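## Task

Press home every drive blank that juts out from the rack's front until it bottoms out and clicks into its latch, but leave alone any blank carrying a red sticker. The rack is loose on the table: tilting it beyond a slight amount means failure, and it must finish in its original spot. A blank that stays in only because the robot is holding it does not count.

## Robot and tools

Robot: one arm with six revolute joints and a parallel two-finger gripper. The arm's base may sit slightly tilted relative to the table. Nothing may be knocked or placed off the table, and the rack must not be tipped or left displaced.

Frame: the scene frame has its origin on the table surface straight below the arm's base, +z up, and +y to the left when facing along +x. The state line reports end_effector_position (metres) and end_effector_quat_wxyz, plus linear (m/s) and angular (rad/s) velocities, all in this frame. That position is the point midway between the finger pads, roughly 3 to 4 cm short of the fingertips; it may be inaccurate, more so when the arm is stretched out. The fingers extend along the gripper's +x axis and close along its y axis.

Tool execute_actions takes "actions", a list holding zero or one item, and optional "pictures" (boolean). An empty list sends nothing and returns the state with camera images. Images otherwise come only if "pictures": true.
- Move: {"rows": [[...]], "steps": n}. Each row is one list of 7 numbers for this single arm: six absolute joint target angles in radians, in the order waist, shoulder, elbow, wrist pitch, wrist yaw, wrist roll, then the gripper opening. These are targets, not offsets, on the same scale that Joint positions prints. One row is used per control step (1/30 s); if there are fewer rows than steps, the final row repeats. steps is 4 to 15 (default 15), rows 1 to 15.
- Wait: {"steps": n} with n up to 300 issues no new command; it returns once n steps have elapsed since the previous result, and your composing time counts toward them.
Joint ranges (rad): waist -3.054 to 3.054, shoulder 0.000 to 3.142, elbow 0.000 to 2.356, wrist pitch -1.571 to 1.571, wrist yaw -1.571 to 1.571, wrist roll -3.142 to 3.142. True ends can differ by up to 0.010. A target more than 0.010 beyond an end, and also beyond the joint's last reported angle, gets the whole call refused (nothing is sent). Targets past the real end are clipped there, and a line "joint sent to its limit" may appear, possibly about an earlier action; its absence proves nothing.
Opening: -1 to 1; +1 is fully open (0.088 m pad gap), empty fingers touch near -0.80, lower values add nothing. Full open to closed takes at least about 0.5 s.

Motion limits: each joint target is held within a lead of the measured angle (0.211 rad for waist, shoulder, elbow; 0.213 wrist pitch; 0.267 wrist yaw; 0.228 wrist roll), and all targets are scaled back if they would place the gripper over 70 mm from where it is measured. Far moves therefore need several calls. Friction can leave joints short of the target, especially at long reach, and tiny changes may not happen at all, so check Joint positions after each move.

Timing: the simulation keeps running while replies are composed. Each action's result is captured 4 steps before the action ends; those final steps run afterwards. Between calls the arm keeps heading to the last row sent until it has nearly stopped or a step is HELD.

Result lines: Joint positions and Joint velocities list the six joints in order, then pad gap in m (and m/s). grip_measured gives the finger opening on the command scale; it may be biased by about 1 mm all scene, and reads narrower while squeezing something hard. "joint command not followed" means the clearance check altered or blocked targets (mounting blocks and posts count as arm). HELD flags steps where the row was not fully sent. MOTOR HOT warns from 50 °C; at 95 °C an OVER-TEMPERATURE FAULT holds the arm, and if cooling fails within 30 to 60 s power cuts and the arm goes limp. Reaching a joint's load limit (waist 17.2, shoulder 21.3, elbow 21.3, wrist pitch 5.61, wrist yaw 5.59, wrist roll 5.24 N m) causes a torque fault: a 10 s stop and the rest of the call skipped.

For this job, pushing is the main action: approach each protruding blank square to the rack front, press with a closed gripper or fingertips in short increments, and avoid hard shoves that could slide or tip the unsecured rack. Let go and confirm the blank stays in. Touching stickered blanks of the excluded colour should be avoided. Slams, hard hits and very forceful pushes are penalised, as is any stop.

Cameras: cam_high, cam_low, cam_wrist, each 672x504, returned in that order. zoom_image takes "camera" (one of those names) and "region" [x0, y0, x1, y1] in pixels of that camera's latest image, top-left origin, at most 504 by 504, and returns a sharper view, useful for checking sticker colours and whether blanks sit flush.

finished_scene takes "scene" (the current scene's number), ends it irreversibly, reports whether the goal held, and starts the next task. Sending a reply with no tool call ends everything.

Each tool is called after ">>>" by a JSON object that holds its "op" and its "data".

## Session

>>> {"op": "execute_actions", "data": {"actions": []}}

Scene clock: 0.00 s of 4500.00 s.
end_effector_position=(+0.3344, -0.1439, +0.1852) grip_measured=+0.823 end_effector_quat_wxyz=(-0.151, +0.854, -0.418, -0.271) end_effector_velocity=(-0.000, +0.002, -0.002) end_effector_angular_velocity=(+0.020, -0.000, +0.008)
Joint positions: [-0.356  1.271  0.669 -0.03   0.419 -2.606  0.079]
Joint velocities: [-0.002 -0.002 -0.002 -0.007 -0.022  0.007 -0.   ]
Heat: hottest wrist roll 26 °C (+0.0 °C/min).

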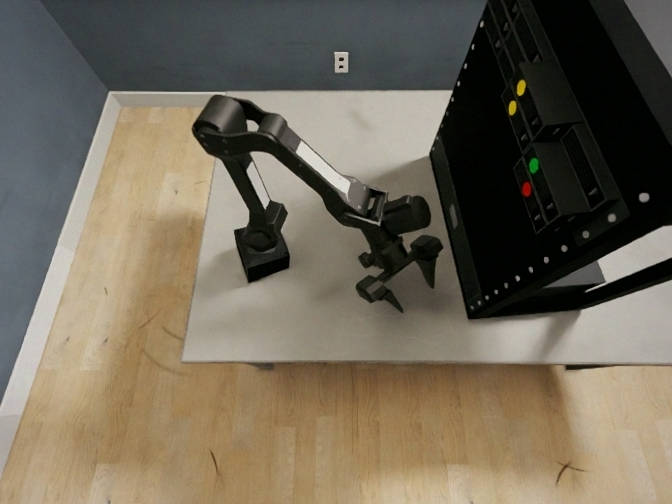

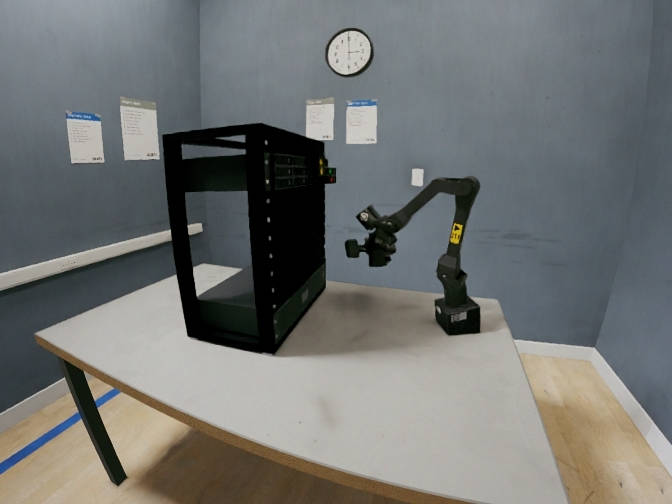

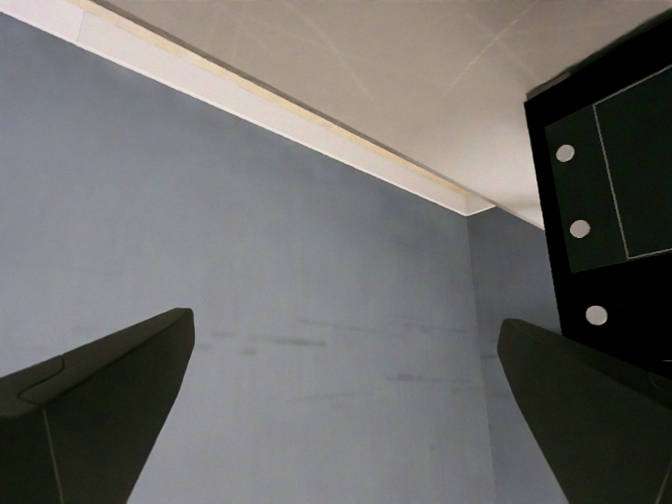

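>>> {"op": "execute_actions", "data": {"actions": [{"rows":[[-0.3,0.8,0.9,-0.3,0.3,0.05,-1]]}]}}

>>> {"op": "execute_actions", "data": {"actions": [{"rows":[[-0.3,0.85,1.22,-0.4,0.2,0.05,-1]]}]}}

>>> {"op": "execute_actions", "data": {"actions": [{"rows":[[-0.3,0.85,1.22,-0.25,-0.2,0.05,-1]]}]}}

>>> {"op": "execute_actions", "data": {"actions": [{"steps":15}], "pictures": true}}

Scene clock: 0.53 s of 4500.00 s.
end_effector_position=(+0.3371, -0.0998, +0.3202) grip_measured=-0.404 end_effector_quat_wxyz=(-0.357, +0.859, -0.354, -0.098) end_effector_velocity=(-0.134, +0.114, +0.415) end_effector_angular_velocity=(+0.912, -1.858, -0.327)
Joint positions: [-0.31   0.948  0.853 -0.26   0.322 -2.217  0.019]
Joint velocities: [ 0.056 -1.179  0.266 -0.344 -0.139  1.473 -0.175]
Heat: hottest wrist roll 26 °C (+0.0 °C/min).
Steps of this call (steps 1 to 5: nothing new was sent; steps 6 to 16: the first 11 steps of this action). Readings (joint positions):
6: [-0.354 1.260 0.680 -0.058 0.411 -2.585]
7: [-0.349 1.244 0.695 -0.096 0.396 -2.555]
9: [-0.335 1.195 0.735 -0.147 0.371 -2.492]
13: [-0.317 1.063 0.820 -0.222 0.337 -2.347]
16: the state above

Scene clock: 1.03 s of 4500.00 s.
end_effector_position=(+0.3236, -0.0613, +0.4748) grip_measured=-0.812 end_effector_quat_wxyz=(+0.691, -0.683, +0.212, -0.100) end_effector_velocity=(-0.010, +0.015, +0.041) end_effector_angular_velocity=(+1.336, -0.693, -0.176)
Joint positions: [-0.303  0.843  1.196 -0.389  0.211 -1.453  0.   ]
Joint velocities: [ 0.002 -0.007  0.129 -0.081 -0.051  1.502  0.   ]
Heat: hottest wrist roll 26 °C (+0.0 °C/min).
Steps of this call (steps 1 to 4: the last 4 steps of your previous action; steps 5 to 15: the first 11 steps of this action). Readings (joint positions):
5: [-0.305 0.833 0.913 -0.317 0.294 -1.959]
6: [-0.305 0.837 0.951 -0.341 0.269 -1.908]
8: [-0.303 0.849 1.031 -0.360 0.242 -1.811]
12: [-0.303 0.846 1.163 -0.377 0.218 -1.607]
15: the state above

Scene clock: 1.53 s of 4500.00 s.
end_effector_position=(+0.3413, -0.0035, +0.5002) grip_measured=-0.812 end_effector_quat_wxyz=(+0.925, -0.378, +0.039, -0.011) end_effector_velocity=(+0.001, +0.032, +0.016) end_effector_angular_velocity=(+1.522, -0.141, +0.110)
Joint positions: [-0.302  0.848  1.209 -0.26  -0.17  -0.683  0.   ]
Joint velocities: [ 0.002 -0.007 -0.002  0.081 -0.198  1.531  0.   ]
Heat: hottest wrist roll 26 °C (+0.0 °C/min).
Steps of this call (steps 1 to 4: the last 4 steps of your previous action; steps 5 to 15: the first 11 steps of this action). Readings (joint positions):
5: [-0.305 0.845 1.199 -0.380 0.167 -1.196]
6: [-0.305 0.847 1.199 -0.346 0.099 -1.145]
8: [-0.303 0.849 1.204 -0.302 -0.018 -1.042]
12: [-0.302 0.848 1.209 -0.268 -0.138 -0.837]
15: the state above

Scene clock: 2.03 s of 4500.00 s.
end_effector_position=(+0.3416, +0.0003, +0.5015) grip_measured=-0.812 end_effector_quat_wxyz=(+0.998, -0.052, +0.030, -0.011) end_effector_velocity=(-0.001, -0.003, -0.002) end_effector_angular_velocity=(+0.446, -0.005, -0.042)
Joint positions: [-0.302  0.848  1.209 -0.252 -0.194 -0.011  0.   ]
Joint velocities: [-0.007 -0.002 -0.002 -0.007  0.007  0.447  0.   ]
Heat: hottest wrist roll 26 °C (+0.0 °C/min).
Kept back: nothing.
Steps of this call (steps 1 to 4: the last 4 steps of your previous action; steps 5 to 15: the robot went on to your last target). Readings (joint positions):
1: [-0.302 0.848 1.209 -0.258 -0.176 -0.632]
2: [-0.302 0.848 1.209 -0.256 -0.180 -0.580]
4: [-0.302 0.848 1.209 -0.254 -0.186 -0.478]
8: [-0.302 0.848 1.209 -0.253 -0.192 -0.274]
15: the state above

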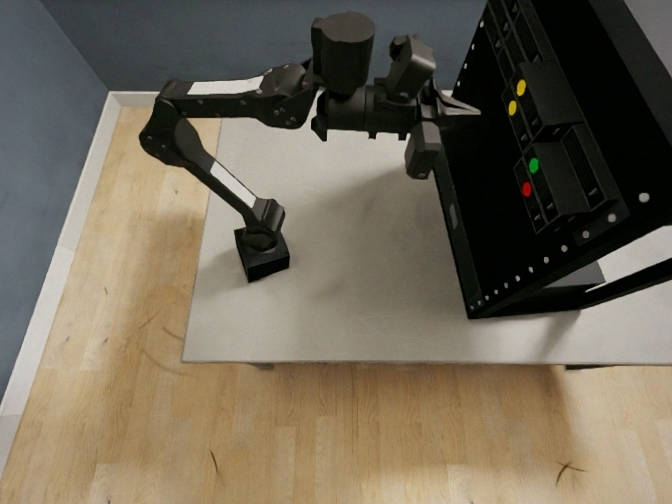

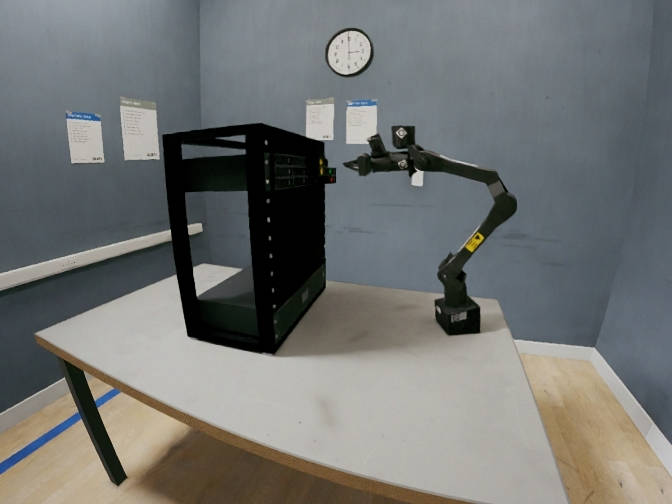

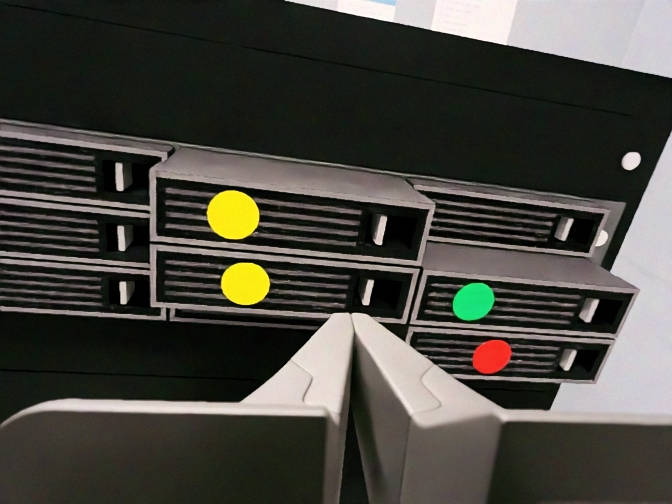

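>>> {"op": "execute_actions", "data": {"actions": [{"rows":[[-0.1,1.03,1.37,-0.22,-0.1,0.05,-1]]}]}}

>>> {"op": "execute_actions", "data": {"actions": [{"steps":10}], "pictures": true}}

Scene clock: 2.60 s of 4500.00 s.
end_effector_position=(+0.3877, +0.0385, +0.5081) grip_measured=-0.812 end_effector_quat_wxyz=(+0.998, -0.014, +0.037, +0.040) end_effector_velocity=(+0.008, +0.020, +0.021) end_effector_angular_velocity=(+0.001, -0.049, +0.042)
Joint positions: [-0.112  1.02   1.342 -0.225 -0.111  0.043  0.   ]
Joint velocities: [ 0.076  0.042  0.071  0.022  0.037 -0.007  0.   ]
Heat: hottest elbow 26 °C (+0.0 °C/min).
Steps of this call (steps 1 to 6: the robot went on to your last target; steps 7 to 17: the first 11 steps of this action). Readings (joint positions):
7: [-0.281 0.868 1.224 -0.257 -0.174 0.036]
8: [-0.237 0.897 1.256 -0.242 -0.162 0.038]
10: [-0.171 0.957 1.313 -0.225 -0.144 0.040]
14: [-0.123 1.008 1.335 -0.225 -0.118 0.042]
17: the state above

Scene clock: 2.93 s of 4500.00 s.
end_effector_position=(+0.3873, +0.0406, +0.5137) grip_measured=-0.812 end_effector_quat_wxyz=(+0.999, -0.013, +0.030, +0.042) end_effector_velocity=(+0.005, -0.003, -0.009) end_effector_angular_velocity=(-0.008, +0.025, -0.011)
Joint positions: [-0.104  1.021  1.355 -0.221 -0.106  0.043  0.   ]
Joint velocities: [-0.002  0.012 -0.007 -0.007  0.007 -0.007  0.   ]
Heat: hottest elbow 26 °C (+0.0 °C/min).
Kept back: nothing.
Steps of this call (steps 1 to 4: the last 4 steps of your previous action; steps 5 to 10: the robot went on to your last target). Readings (joint positions):
1: [-0.110 1.020 1.345 -0.224 -0.110 0.043]
2: [-0.108 1.020 1.348 -0.223 -0.109 0.043]
4: [-0.106 1.020 1.352 -0.222 -0.107 0.043]
8: [-0.104 1.021 1.355 -0.221 -0.106 0.043]
10: the state above

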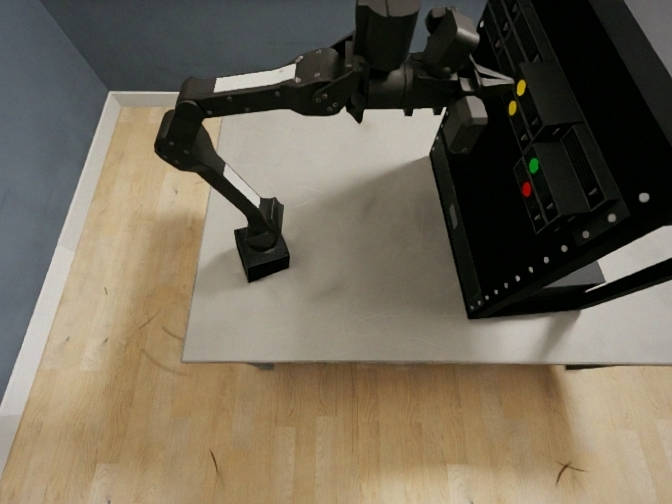

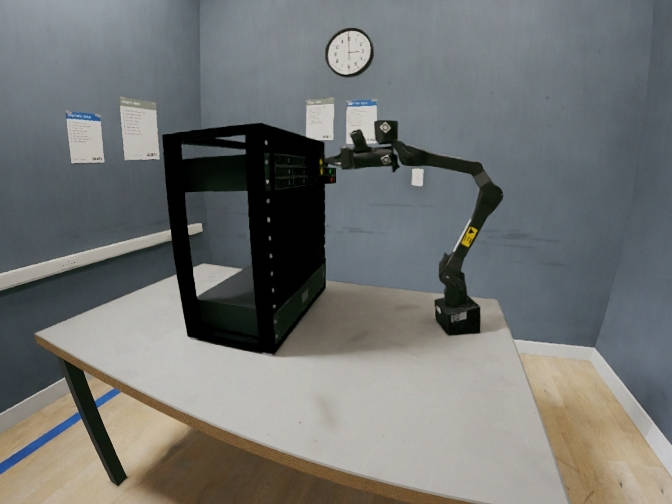

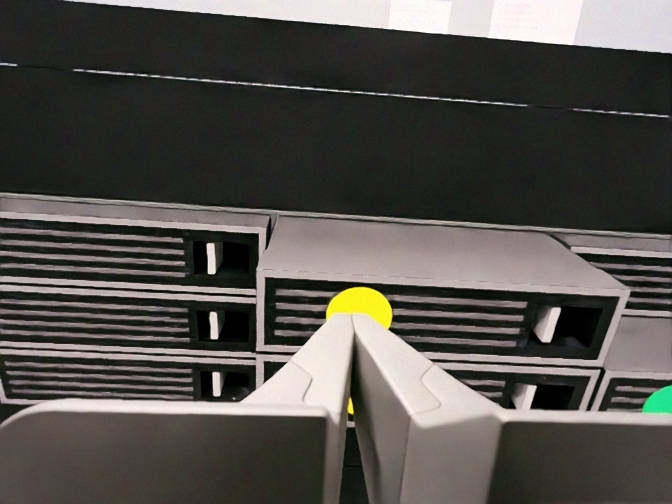

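>>> {"op": "execute_actions", "data": {"actions": [{"rows":[[-0.097,1.05,1.382,-0.213,-0.1,0.05,-1],[-0.094,1.07,1.394,-0.206,-0.1,0.05,-1],[-0.091,1.09,1.407,-0.199,-0.1,0.05,-1],[-0.088,1.11,1.42,-0.192,-0.1,0.05,-1],[-0.085,1.13,1.433,-0.185,-0.1,0.05,-1],[-0.082,1.15,1.446,-0.178,-0.1,0.05,-1],[-0.079,1.17,1.46,-0.171,-0.1,0.05,-1],[-0.076,1.19,1.474,-0.164,-0.1,0.05,-1],[-0.073,1.21,1.488,-0.157,-0.1,0.05,-1]]}]}}

>>> {"op": "execute_actions", "data": {"actions": [{"steps":10}], "pictures": true}}

Scene clock: 3.43 s of 4500.00 s.
end_effector_position=(+0.4253, +0.0453, +0.5173) grip_measured=-0.812 end_effector_quat_wxyz=(+0.998, -0.012, +0.025, +0.048) end_effector_velocity=(+0.104, +0.008, -0.002) end_effector_angular_velocity=(-0.003, -0.016, +0.021)
Joint positions: [-0.086  1.158  1.451 -0.171 -0.1    0.044  0.   ]
Joint velocities: [ 0.027  0.364  0.242  0.139  0.007 -0.007  0.   ]
Heat: hottest elbow 26 °C (+0.0 °C/min).
Steps of this call (steps 1 to 4: the robot went on to your last target; steps 5 to 15: the first 11 steps of this action). Readings (joint positions):
5: [-0.103 1.025 1.356 -0.221 -0.106 0.044]
6: [-0.102 1.031 1.361 -0.219 -0.106 0.044]
8: [-0.098 1.052 1.378 -0.208 -0.106 0.044]
12: [-0.091 1.111 1.420 -0.193 -0.102 0.044]
15: the state above

Scene clock: 3.77 s of 4500.00 s.
end_effector_position=(+0.4331, +0.0458, +0.5171) grip_measured=-0.812 end_effector_quat_wxyz=(+0.998, -0.012, +0.025, +0.048) end_effector_velocity=(+0.002, +0.002, -0.001) end_effector_angular_velocity=(+0.008, +0.009, +0.019)
Joint positions: [-0.084  1.186  1.471 -0.164 -0.098  0.044  0.   ]
Joint velocities: [-0.002  0.007  0.007 -0.007 -0.022  0.007  0.   ]
Heat: hottest elbow 26 °C (+0.0 °C/min).
Kept back: nothing.
Steps of this call (steps 1 to 4: the last 4 steps of your previous action; steps 5 to 10: the robot went on to your last target). Readings (joint positions):
1: [-0.086 1.167 1.457 -0.169 -0.099 0.044]
2: [-0.085 1.172 1.461 -0.169 -0.099 0.044]
4: [-0.084 1.178 1.466 -0.168 -0.099 0.044]
8: [-0.084 1.184 1.470 -0.164 -0.098 0.044]
10: the state above

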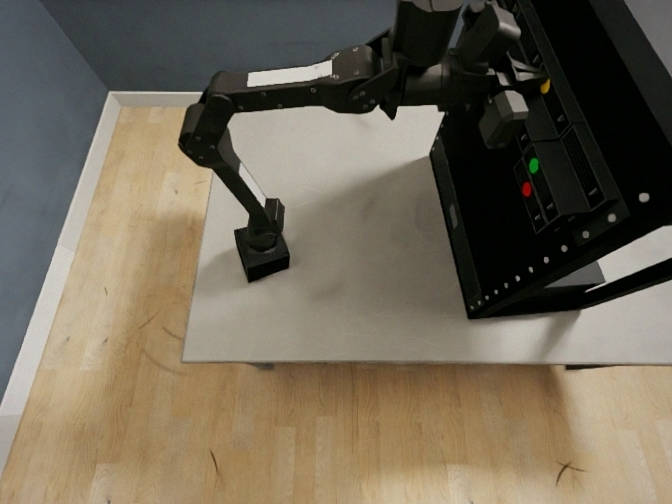

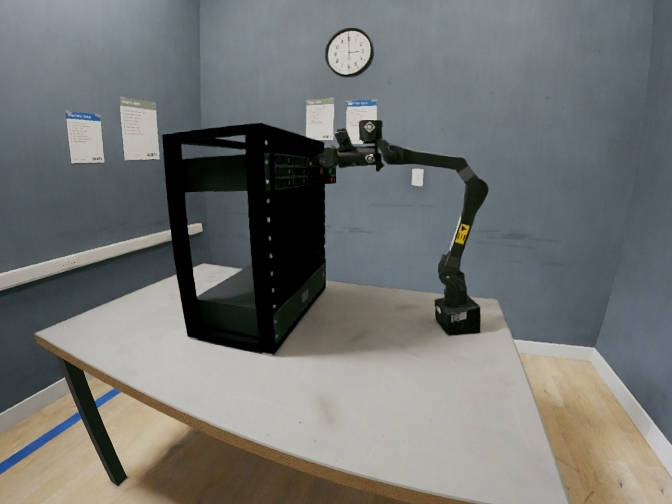

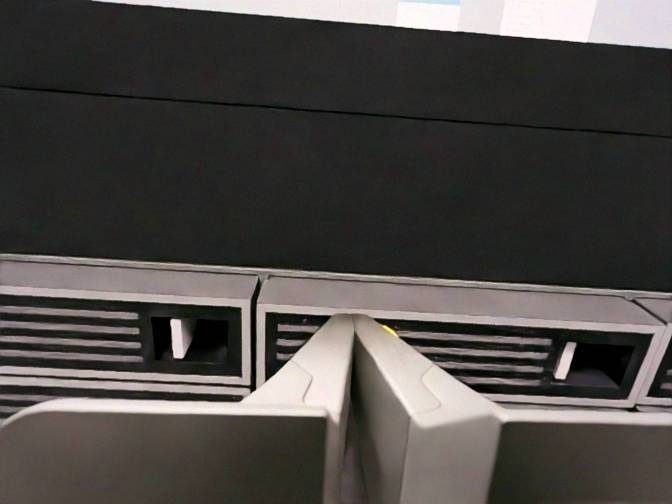

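>>> {"op": "execute_actions", "data": {"actions": [{"rows":[[-0.07,1.225,1.495,-0.152,-0.1,0.05,-1],[-0.07,1.24,1.502,-0.147,-0.1,0.05,-1]],"steps":14}], "pictures": true}}

>>> {"op": "execute_actions", "data": {"actions": [{"rows":[[-0.1,0.98,1.34,-0.23,-0.1,0.05,-1]],"steps":11}]}}

>>> {"op": "execute_actions", "data": {"actions": [{"rows":[[-0.1,0.97,1.2,-0.11,-0.1,0.05,-1]]}], "pictures": true}}

Scene clock: 4.27 s of 4500.00 s.
end_effector_position=(+0.4370, +0.0461, +0.5159) grip_measured=-0.812 end_effector_quat_wxyz=(+0.998, -0.012, +0.027, +0.049) end_effector_velocity=(+0.000, +0.002, -0.002) end_effector_angular_velocity=(+0.008, +0.009, +0.019)
Joint positions: [-0.083  1.199  1.48  -0.163 -0.097  0.044  0.   ]
Joint velocities: [-0.002  0.002  0.002 -0.007 -0.022  0.007  0.   ]
Heat: hottest elbow 26 °C (+0.0 °C/min).
Steps of this call (steps 1 to 5: the robot went on to your last target; steps 6 to 15: the first 10 steps of this action). Readings (joint positions):
6: [-0.083 1.189 1.473 -0.164 -0.098 0.044]
7: [-0.083 1.193 1.476 -0.162 -0.098 0.044]
9: [-0.083 1.197 1.479 -0.163 -0.097 0.044]
13: [-0.083 1.199 1.480 -0.163 -0.097 0.044]
15: the state above

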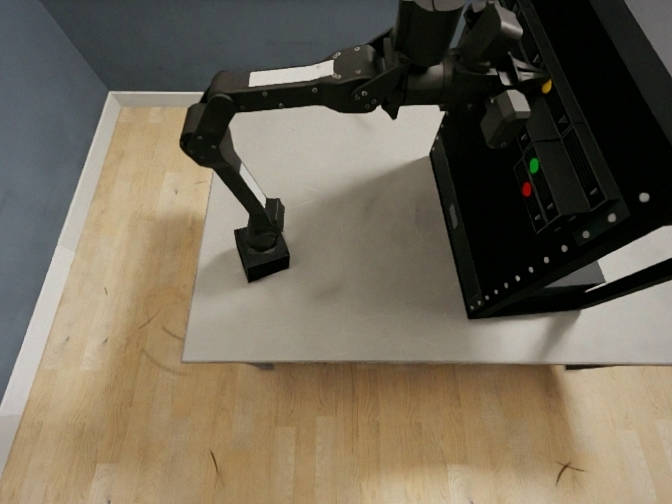

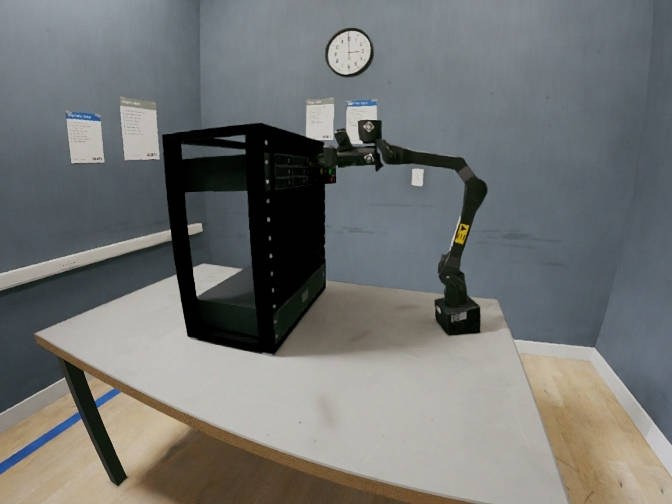

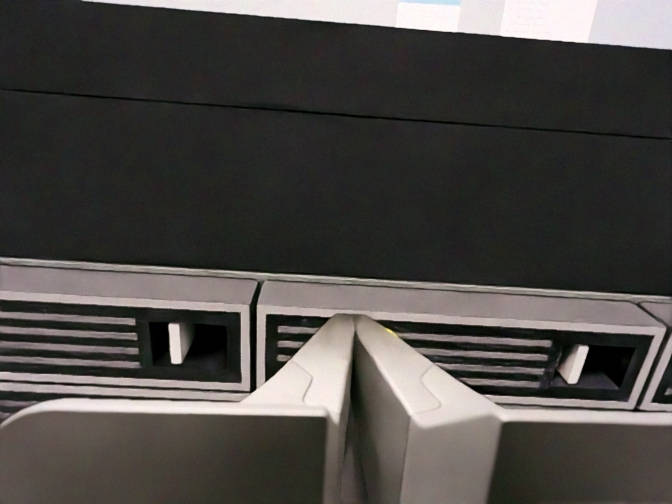

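Scene clock: 4.63 s of 4500.00 s.
end_effector_position=(+0.3865, +0.0434, +0.5236) grip_measured=-0.812 end_effector_quat_wxyz=(+0.999, -0.013, +0.017, +0.044) end_effector_velocity=(-0.176, +0.000, +0.134) end_effector_angular_velocity=(-0.016, -0.386, -0.011)
Joint positions: [-0.093  1.025  1.377 -0.214 -0.097  0.044  0.   ]
Joint velocities: [-0.032 -0.54  -0.09  -0.066  0.007 -0.007  0.   ]
Heat: hottest elbow 26 °C (+0.0 °C/min).
Steps of this call (steps 1 to 4: the last 4 steps of your previous action; steps 5 to 11: the first 7 steps of this action). Readings (joint positions):
5: [-0.083 1.176 1.467 -0.160 -0.097 0.044]
6: [-0.084 1.149 1.443 -0.178 -0.097 0.044]
8: [-0.088 1.090 1.397 -0.208 -0.097 0.044]
11: the state above

Scene clock: 5.13 s of 4500.00 s.
end_effector_position=(+0.3845, +0.0398, +0.4909) grip_measured=-0.812 end_effector_quat_wxyz=(+0.999, -0.013, +0.022, +0.042) end_effector_velocity=(-0.006, +0.002, +0.023) end_effector_angular_velocity=(-0.008, -0.090, +0.012)
Joint positions: [-0.097  0.976  1.219 -0.116 -0.097  0.044  0.   ]
Joint velocities: [-0.002 -0.022  0.002  0.066 -0.007 -0.007  0.   ]
Heat: hottest elbow 26 °C (+0.0 °C/min).
Steps of this call (steps 1 to 4: the last 4 steps of your previous action; steps 5 to 15: the first 11 steps of this action). Readings (joint positions):
5: [-0.096 0.981 1.346 -0.194 -0.097 0.044]
6: [-0.096 0.974 1.317 -0.174 -0.097 0.044]
8: [-0.096 0.970 1.269 -0.154 -0.097 0.044]
12: [-0.097 0.976 1.222 -0.130 -0.097 0.044]
15: the state above

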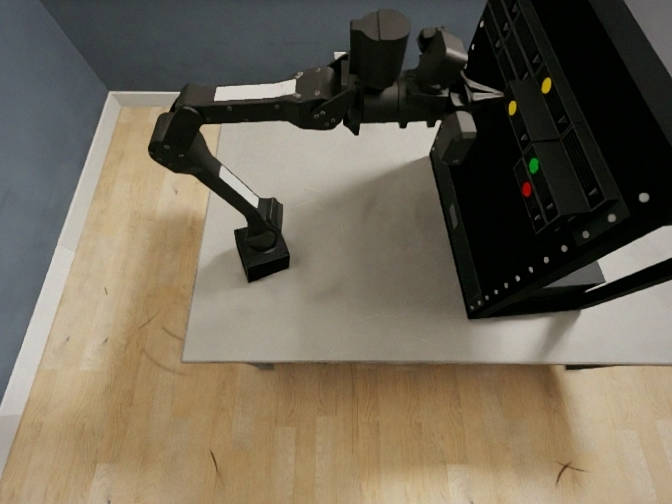

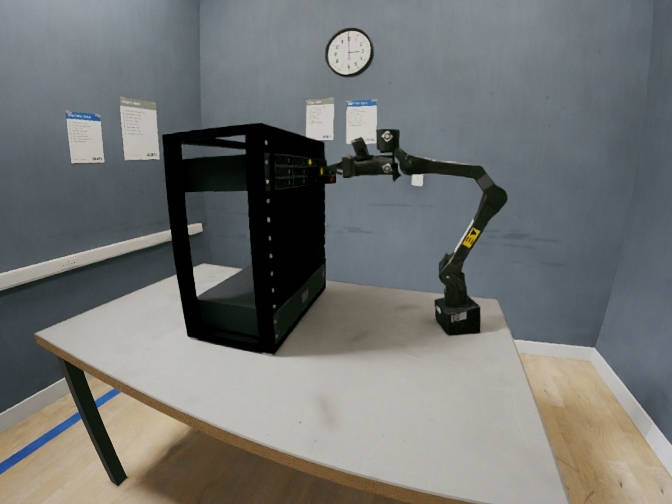

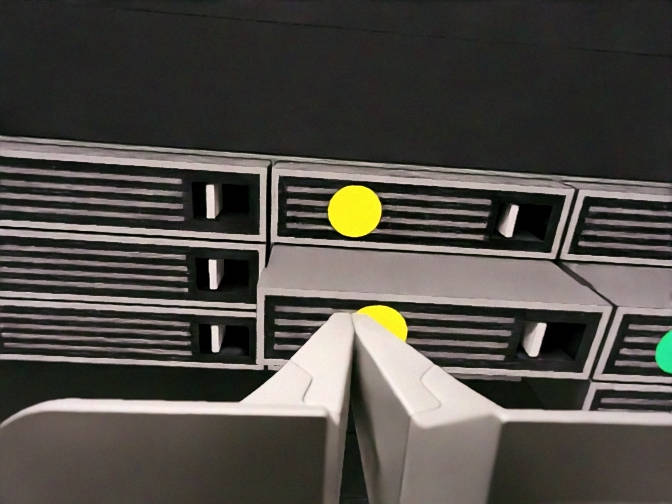

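>>> {"op": "execute_actions", "data": {"actions": [{"rows":[[-0.12,0.985,1.165,-0.09,-0.12,0.05,-1]],"steps":9}]}}

>>> {"op": "execute_actions", "data": {"actions": [{"rows":[[-0.117,1.005,1.205,-0.083,-0.12,0.05,-1],[-0.114,1.025,1.216,-0.076,-0.12,0.05,-1],[-0.111,1.045,1.227,-0.069,-0.12,0.05,-1],[-0.108,1.065,1.239,-0.062,-0.12,0.05,-1],[-0.105,1.085,1.25,-0.055,-0.12,0.05,-1],[-0.102,1.105,1.262,-0.048,-0.12,0.05,-1],[-0.099,1.125,1.274,-0.041,-0.12,0.05,-1],[-0.096,1.145,1.286,-0.034,-0.12,0.05,-1],[-0.093,1.165,1.298,-0.027,-0.12,0.05,-1],[-0.09,1.185,1.31,-0.02,-0.12,0.05,-1],[-0.09,1.205,1.322,-0.015,-0.12,0.05,-1]]}]}}

>>> {"op": "execute_actions", "data": {"actions": [{"steps":14}], "pictures": true}}

Scene clock: 5.57 s of 4500.00 s.
end_effector_position=(+0.3868, +0.0360, +0.4809) grip_measured=-0.812 end_effector_quat_wxyz=(+0.999, -0.014, +0.029, +0.040) end_effector_velocity=(+0.018, -0.015, -0.080) end_effector_angular_velocity=(-0.008, +0.187, -0.013)
Joint positions: [-0.112  0.976  1.189 -0.099 -0.109  0.044  0.   ]
Joint velocities: [-0.051  0.032 -0.149 -0.007 -0.051 -0.007  0.   ]
Heat: hottest elbow 26 °C (+0.0 °C/min).
Steps of this call (steps 1 to 4: the last 4 steps of your previous action; steps 5 to 8: the robot went on to your last target; steps 9 to 13: the first 5 steps of this action). Readings (joint positions):
9: [-0.099 0.975 1.210 -0.106 -0.100 0.044]
10: [-0.103 0.975 1.204 -0.102 -0.103 0.044]
12: [-0.110 0.975 1.194 -0.099 -0.107 0.044]
13: the state above

Scene clock: 6.07 s of 4500.00 s.
end_effector_position=(+0.4263, +0.0374, +0.4772) grip_measured=-0.812 end_effector_quat_wxyz=(+0.998, -0.013, +0.032, +0.045) end_effector_velocity=(+0.153, +0.012, -0.004) end_effector_angular_velocity=(-0.015, -0.016, +0.051)
Joint positions: [-0.107  1.12   1.268 -0.039 -0.114  0.044  0.   ]
Joint velocities: [ 0.042  0.564  0.369  0.212 -0.007 -0.022  0.   ]
Heat: hottest elbow 26 °C (+0.0 °C/min).
Steps of this call (steps 1 to 4: the last 4 steps of your previous action; steps 5 to 15: the first 11 steps of this action). Readings (joint positions):
5: [-0.115 0.981 1.180 -0.093 -0.113 0.044]
6: [-0.115 0.985 1.182 -0.088 -0.114 0.044]
8: [-0.115 1.005 1.195 -0.079 -0.114 0.044]
12: [-0.111 1.066 1.234 -0.061 -0.114 0.044]
15: the state above

Scene clock: 6.53 s of 4500.00 s.
end_effector_position=(+0.4379, +0.0383, +0.4766) grip_measured=-0.812 end_effector_quat_wxyz=(+0.998, -0.013, +0.033, +0.046) end_effector_velocity=(+0.001, -0.003, -0.007) end_effector_angular_velocity=(-0.008, +0.025, -0.011)
Joint positions: [-0.103  1.163  1.298 -0.028 -0.114  0.044  0.   ]
Joint velocities: [-0.002  0.002 -0.002 -0.022  0.007 -0.007  0.   ]
Heat: hottest elbow 27 °C (+9.2 °C/min).
Kept back: nothing.
Steps of this call (steps 1 to 4: the last 4 steps of your previous action; steps 5 to 14: the robot went on to your last target). Readings (joint positions):
1: [-0.105 1.136 1.279 -0.032 -0.114 0.044]
2: [-0.104 1.149 1.288 -0.027 -0.114 0.044]
4: [-0.103 1.160 1.296 -0.026 -0.114 0.044]
8: [-0.103 1.163 1.298 -0.028 -0.114 0.044]
14: the state above

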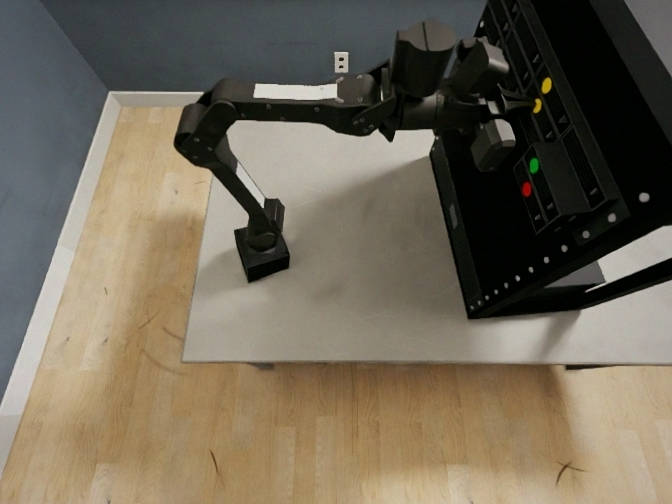

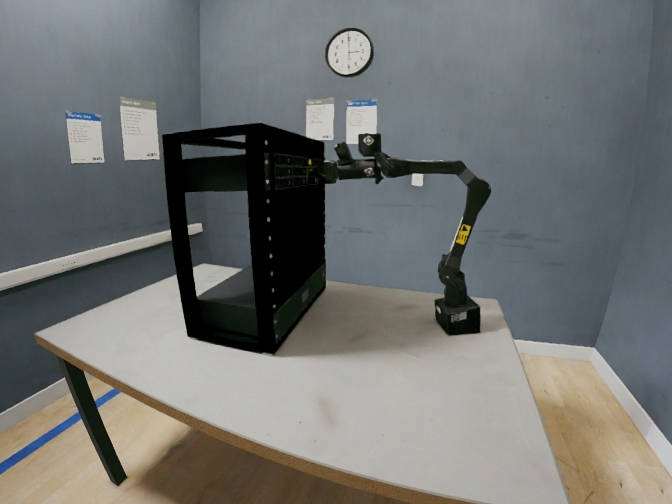

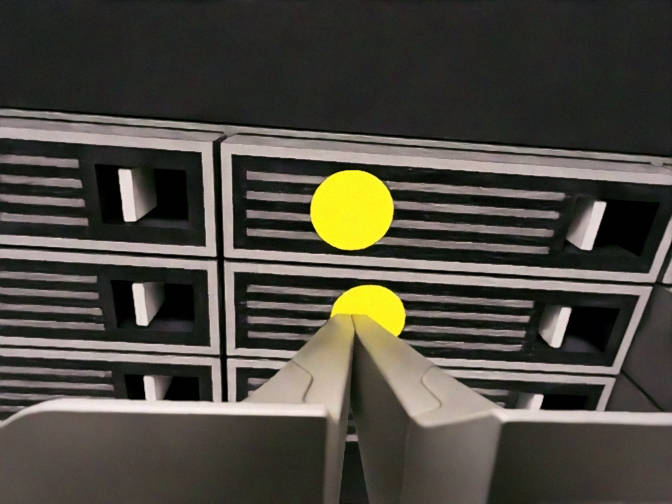

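>>> {"op": "execute_actions", "data": {"actions": [{"rows":[[-0.12,0.95,1.17,-0.1,-0.12,0.05,-1]],"steps":10}]}}

>>> {"op": "execute_actions", "data": {"actions": [{"rows":[[-0.6,1.03,1.23,-0.08,-0.55,0.05,-1]]}]}}

>>> {"op": "execute_actions", "data": {"actions": [{"steps":14}], "pictures": true}}

Scene clock: 6.83 s of 4500.00 s.
end_effector_position=(+0.3957, +0.0369, +0.4821) grip_measured=-0.812 end_effector_quat_wxyz=(+0.999, -0.014, +0.027, +0.043) end_effector_velocity=(-0.173, +0.001, +0.143) end_effector_angular_velocity=(-0.040, -0.411, -0.007)
Joint positions: [-0.112  1.01   1.209 -0.081 -0.115  0.044  0.   ]
Joint velocities: [-0.046 -0.598 -0.125 -0.066 -0.007 -0.022  0.   ]
Heat: hottest elbow 27 °C (+8.8 °C/min).
Steps of this call (steps 1 to 3: the robot went on to your last target; steps 4 to 9: the first 6 steps of this action). Readings (joint positions):
4: [-0.104 1.140 1.288 -0.028 -0.114 0.044]
5: [-0.105 1.114 1.266 -0.047 -0.114 0.044]
7: [-0.108 1.055 1.224 -0.076 -0.115 0.044]
9: the state above

Scene clock: 7.33 s of 4500.00 s.
end_effector_position=(+0.3815, -0.0456, +0.4837) grip_measured=-0.812 end_effector_quat_wxyz=(+0.998, -0.035, +0.040, +0.023) end_effector_velocity=(-0.036, -0.084, +0.039) end_effector_angular_velocity=(-0.092, -0.068, -0.126)
Joint positions: [-0.552  1.025  1.209 -0.083 -0.513  0.044  0.   ]
Joint velocities: [-0.427 -0.002  0.056  0.022 -0.286 -0.007  0.   ]
Heat: hottest elbow 27 °C (+8.2 °C/min).
Steps of this call (steps 1 to 4: the last 4 steps of your previous action; steps 5 to 15: the first 11 steps of this action). Readings (joint positions):
5: [-0.139 0.965 1.200 -0.091 -0.170 0.044]
6: [-0.186 0.973 1.203 -0.087 -0.235 0.044]
8: [-0.286 0.996 1.207 -0.085 -0.350 0.044]
12: [-0.474 1.023 1.207 -0.086 -0.477 0.044]
15: the state above

Scene clock: 7.80 s of 4500.00 s.
end_effector_position=(+0.3777, -0.0540, +0.4873) grip_measured=-0.812 end_effector_quat_wxyz=(+0.998, -0.039, +0.037, +0.017) end_effector_velocity=(-0.002, -0.005, -0.001) end_effector_angular_velocity=(-0.006, +0.004, -0.020)
Joint positions: [-0.596  1.025  1.215 -0.082 -0.543  0.044  0.   ]
Joint velocities: [-0.012 -0.002 -0.002 -0.007  0.007 -0.007  0.   ]
Heat: hottest elbow 27 °C (+7.7 °C/min).
Kept back: nothing.
Steps of this call (steps 1 to 4: the last 4 steps of your previous action; steps 5 to 14: the robot went on to your last target). Readings (joint positions):
1: [-0.563 1.025 1.211 -0.082 -0.521 0.044]
2: [-0.571 1.025 1.213 -0.082 -0.527 0.044]
4: [-0.582 1.025 1.215 -0.082 -0.535 0.044]
8: [-0.592 1.025 1.215 -0.082 -0.541 0.044]
14: the state above

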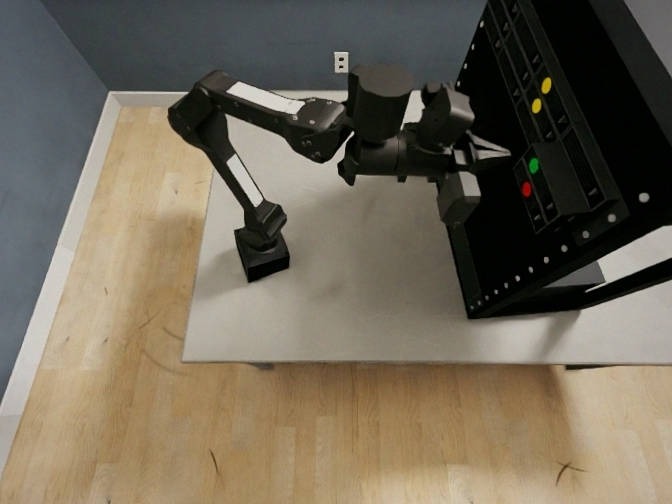

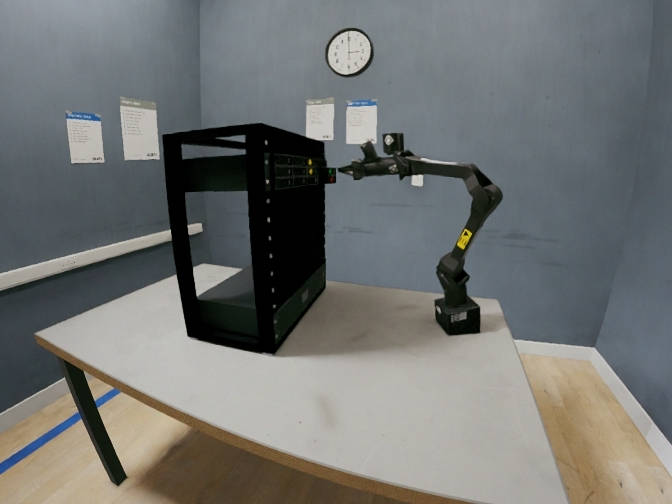

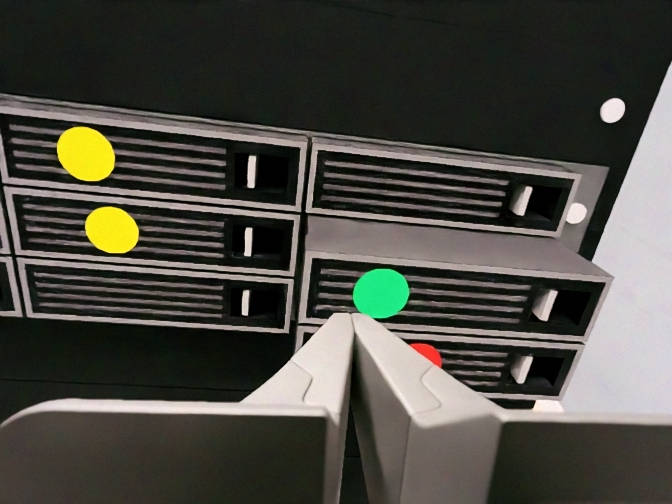

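Extend radially to near contact and check.

>>> {"op": "execute_actions", "data": {"actions": [{"rows":[[-0.6,1.08,1.252,-0.06,-0.56,0.05,-1],[-0.6,1.08,1.252,-0.06,-0.56,0.05,-1],[-0.6,1.14,1.277,-0.03,-0.57,0.05,-1]]}], "pictures": true}}

Scene clock: 8.27 s of 4500.00 s.
end_effector_position=(+0.4035, -0.0678, +0.4774) grip_measured=-0.812 end_effector_quat_wxyz=(+0.998, -0.033, +0.047, +0.025) end_effector_velocity=(+0.008, -0.002, -0.001) end_effector_angular_velocity=(-0.012, -0.009, +0.022)
Joint positions: [-0.597  1.131  1.255 -0.037 -0.563  0.044  0.   ]
Joint velocities: [-0.002  0.032  0.007  0.037 -0.022 -0.007  0.   ]
Heat: hottest elbow 27 °C (+7.3 °C/min).
Steps of this call (steps 1 to 3: the robot went on to your last target; steps 4 to 14: the first 11 steps of this action). Readings (joint positions):
4: [-0.596 1.030 1.217 -0.080 -0.547 0.044]
5: [-0.596 1.037 1.223 -0.073 -0.550 0.044]
7: [-0.597 1.070 1.243 -0.054 -0.556 0.044]
11: [-0.597 1.118 1.255 -0.043 -0.561 0.044]
14: the state above

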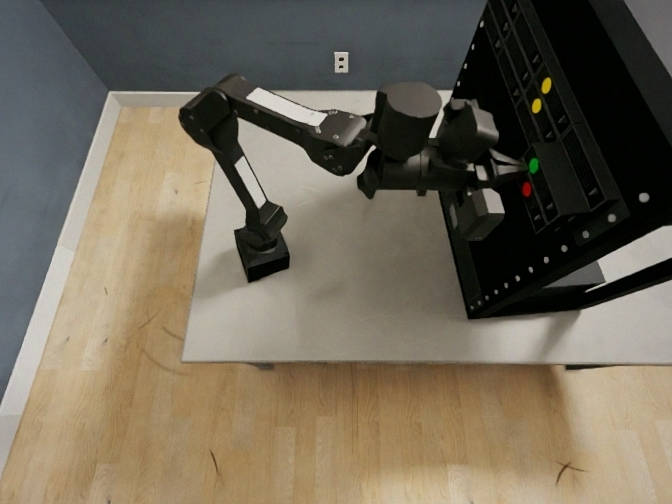

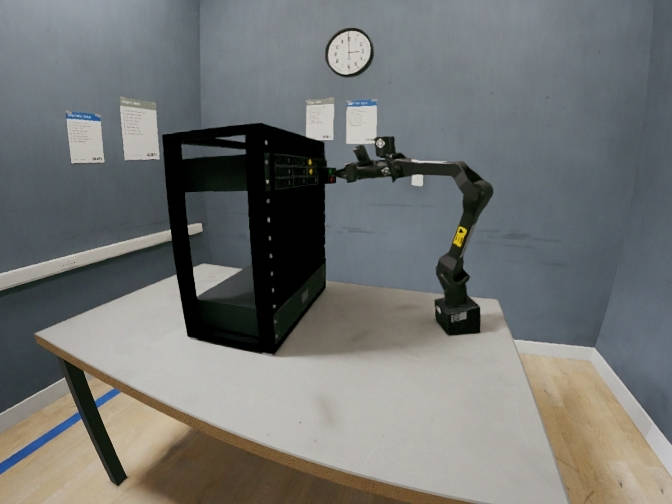

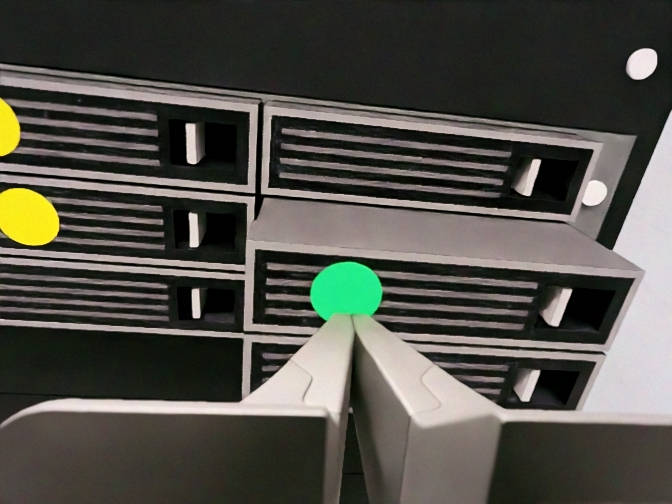

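>>> {"op": "execute_actions", "data": {"actions": [{"rows":[[-0.6,1.14,1.3,-0.03,-0.57,0.05,-1]],"steps":8}]}}

>>> {"op": "execute_actions", "data": {"actions": [{"rows":[[-0.59,1.158,1.314,-0.025,-0.56,0.05,-1],[-0.58,1.176,1.328,-0.02,-0.55,0.05,-1],[-0.57,1.194,1.342,-0.015,-0.54,0.05,-1],[-0.56,1.212,1.356,-0.01,-0.53,0.05,-1],[-0.55,1.23,1.37,-0.005,-0.52,0.05,-1],[-0.54,1.248,1.385,0,-0.51,0.05,-1],[-0.53,1.266,1.4,0.005,-0.5,0.05,-1],[-0.52,1.284,1.415,0.01,-0.49,0.05,-1],[-0.51,1.302,1.43,0.015,-0.48,0.05,-1]]}]}}

>>> {"op": "execute_actions", "data": {"actions": [{"steps":10}], "pictures": true}}

Scene clock: 8.67 s of 4500.00 s.
end_effector_position=(+0.4039, -0.0663, +0.4857) grip_measured=-0.812 end_effector_quat_wxyz=(+0.998, -0.039, +0.038, +0.026) end_effector_velocity=(-0.003, +0.011, +0.043) end_effector_angular_velocity=(-0.057, -0.090, +0.025)
Joint positions: [-0.597  1.134  1.274 -0.032 -0.564  0.044  0.   ]
Joint velocities: [ 0.002 -0.002  0.095  0.007 -0.007 -0.007  0.   ]
Heat: hottest elbow 27 °C (+6.9 °C/min).
Steps of this call (steps 1 to 4: the last 4 steps of your previous action; steps 5 to 8: the robot went on to your last target; steps 9 to 12: the first 4 steps of this action). Readings (joint positions):
9: [-0.597 1.131 1.264 -0.032 -0.564 0.044]
10: [-0.597 1.132 1.267 -0.032 -0.564 0.044]
12: the state above

Scene clock: 9.17 s of 4500.00 s.
end_effector_position=(+0.4392, -0.0632, +0.4940) grip_measured=-0.812 end_effector_quat_wxyz=(+0.998, -0.040, +0.027, +0.036) end_effector_velocity=(+0.088, +0.000, -0.007) end_effector_angular_velocity=(+0.021, +0.011, +0.001)
Joint positions: [-0.529  1.254  1.385  0.001 -0.514  0.044  0.   ]
Joint velocities: [ 0.159  0.295  0.237  0.037  0.154 -0.007  0.   ]
Heat: hottest elbow 27 °C (+6.5 °C/min).
Steps of this call (steps 1 to 4: the last 4 steps of your previous action; steps 5 to 15: the first 11 steps of this action). Readings (joint positions):
5: [-0.597 1.135 1.285 -0.031 -0.564 0.044]
6: [-0.596 1.140 1.290 -0.030 -0.564 0.044]
8: [-0.587 1.159 1.308 -0.024 -0.559 0.044]
12: [-0.555 1.211 1.350 -0.013 -0.535 0.044]
15: the state above

Scene clock: 9.50 s of 4500.00 s.
end_effector_position=(+0.4451, -0.0634, +0.4938) grip_measured=-0.812 end_effector_quat_wxyz=(+0.998, -0.040, +0.027, +0.035) end_effector_velocity=(+0.001, -0.001, -0.001) end_effector_angular_velocity=(-0.004, +0.005, -0.005)
Joint positions: [-0.518  1.274  1.401  0.003 -0.502  0.044  0.   ]
Joint velocities: [ 0.002  0.002  0.002 -0.007  0.007 -0.007  0.   ]
Heat: hottest elbow 28 °C (+12.6 °C/min).
Kept back: nothing.
Steps of this call (steps 1 to 4: the last 4 steps of your previous action; steps 5 to 10: the robot went on to your last target). Readings (joint positions):
1: [-0.524 1.262 1.391 0.002 -0.510 0.044]
2: [-0.521 1.267 1.396 0.003 -0.506 0.044]
4: [-0.519 1.272 1.399 0.004 -0.503 0.044]
8: [-0.518 1.274 1.401 0.003 -0.502 0.044]
10: the state above

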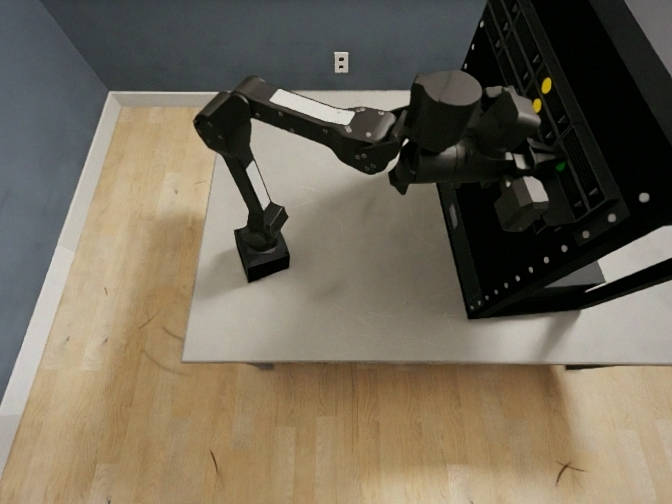

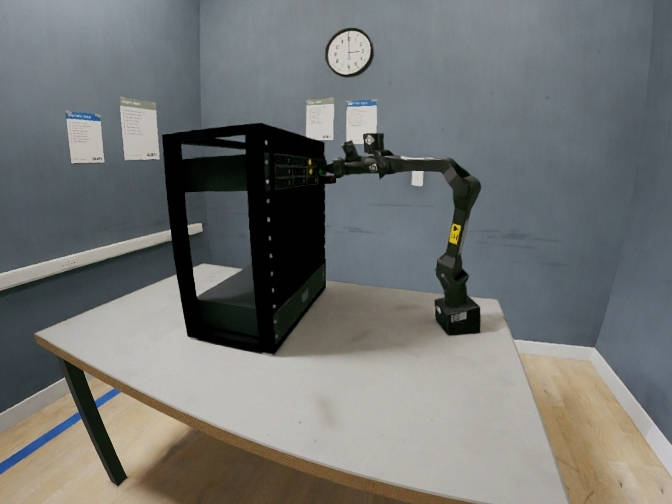

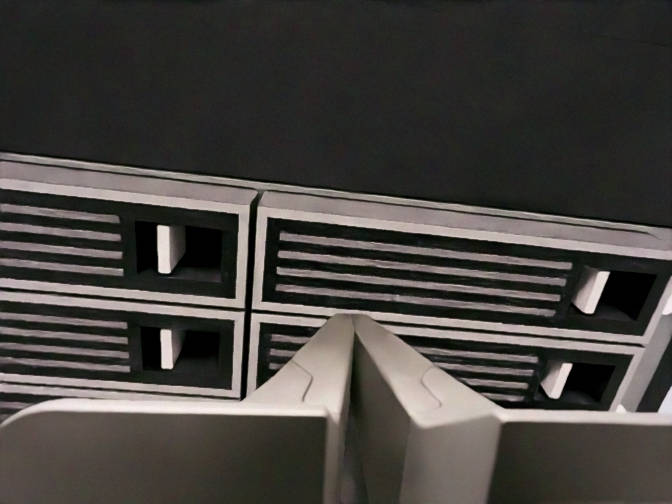

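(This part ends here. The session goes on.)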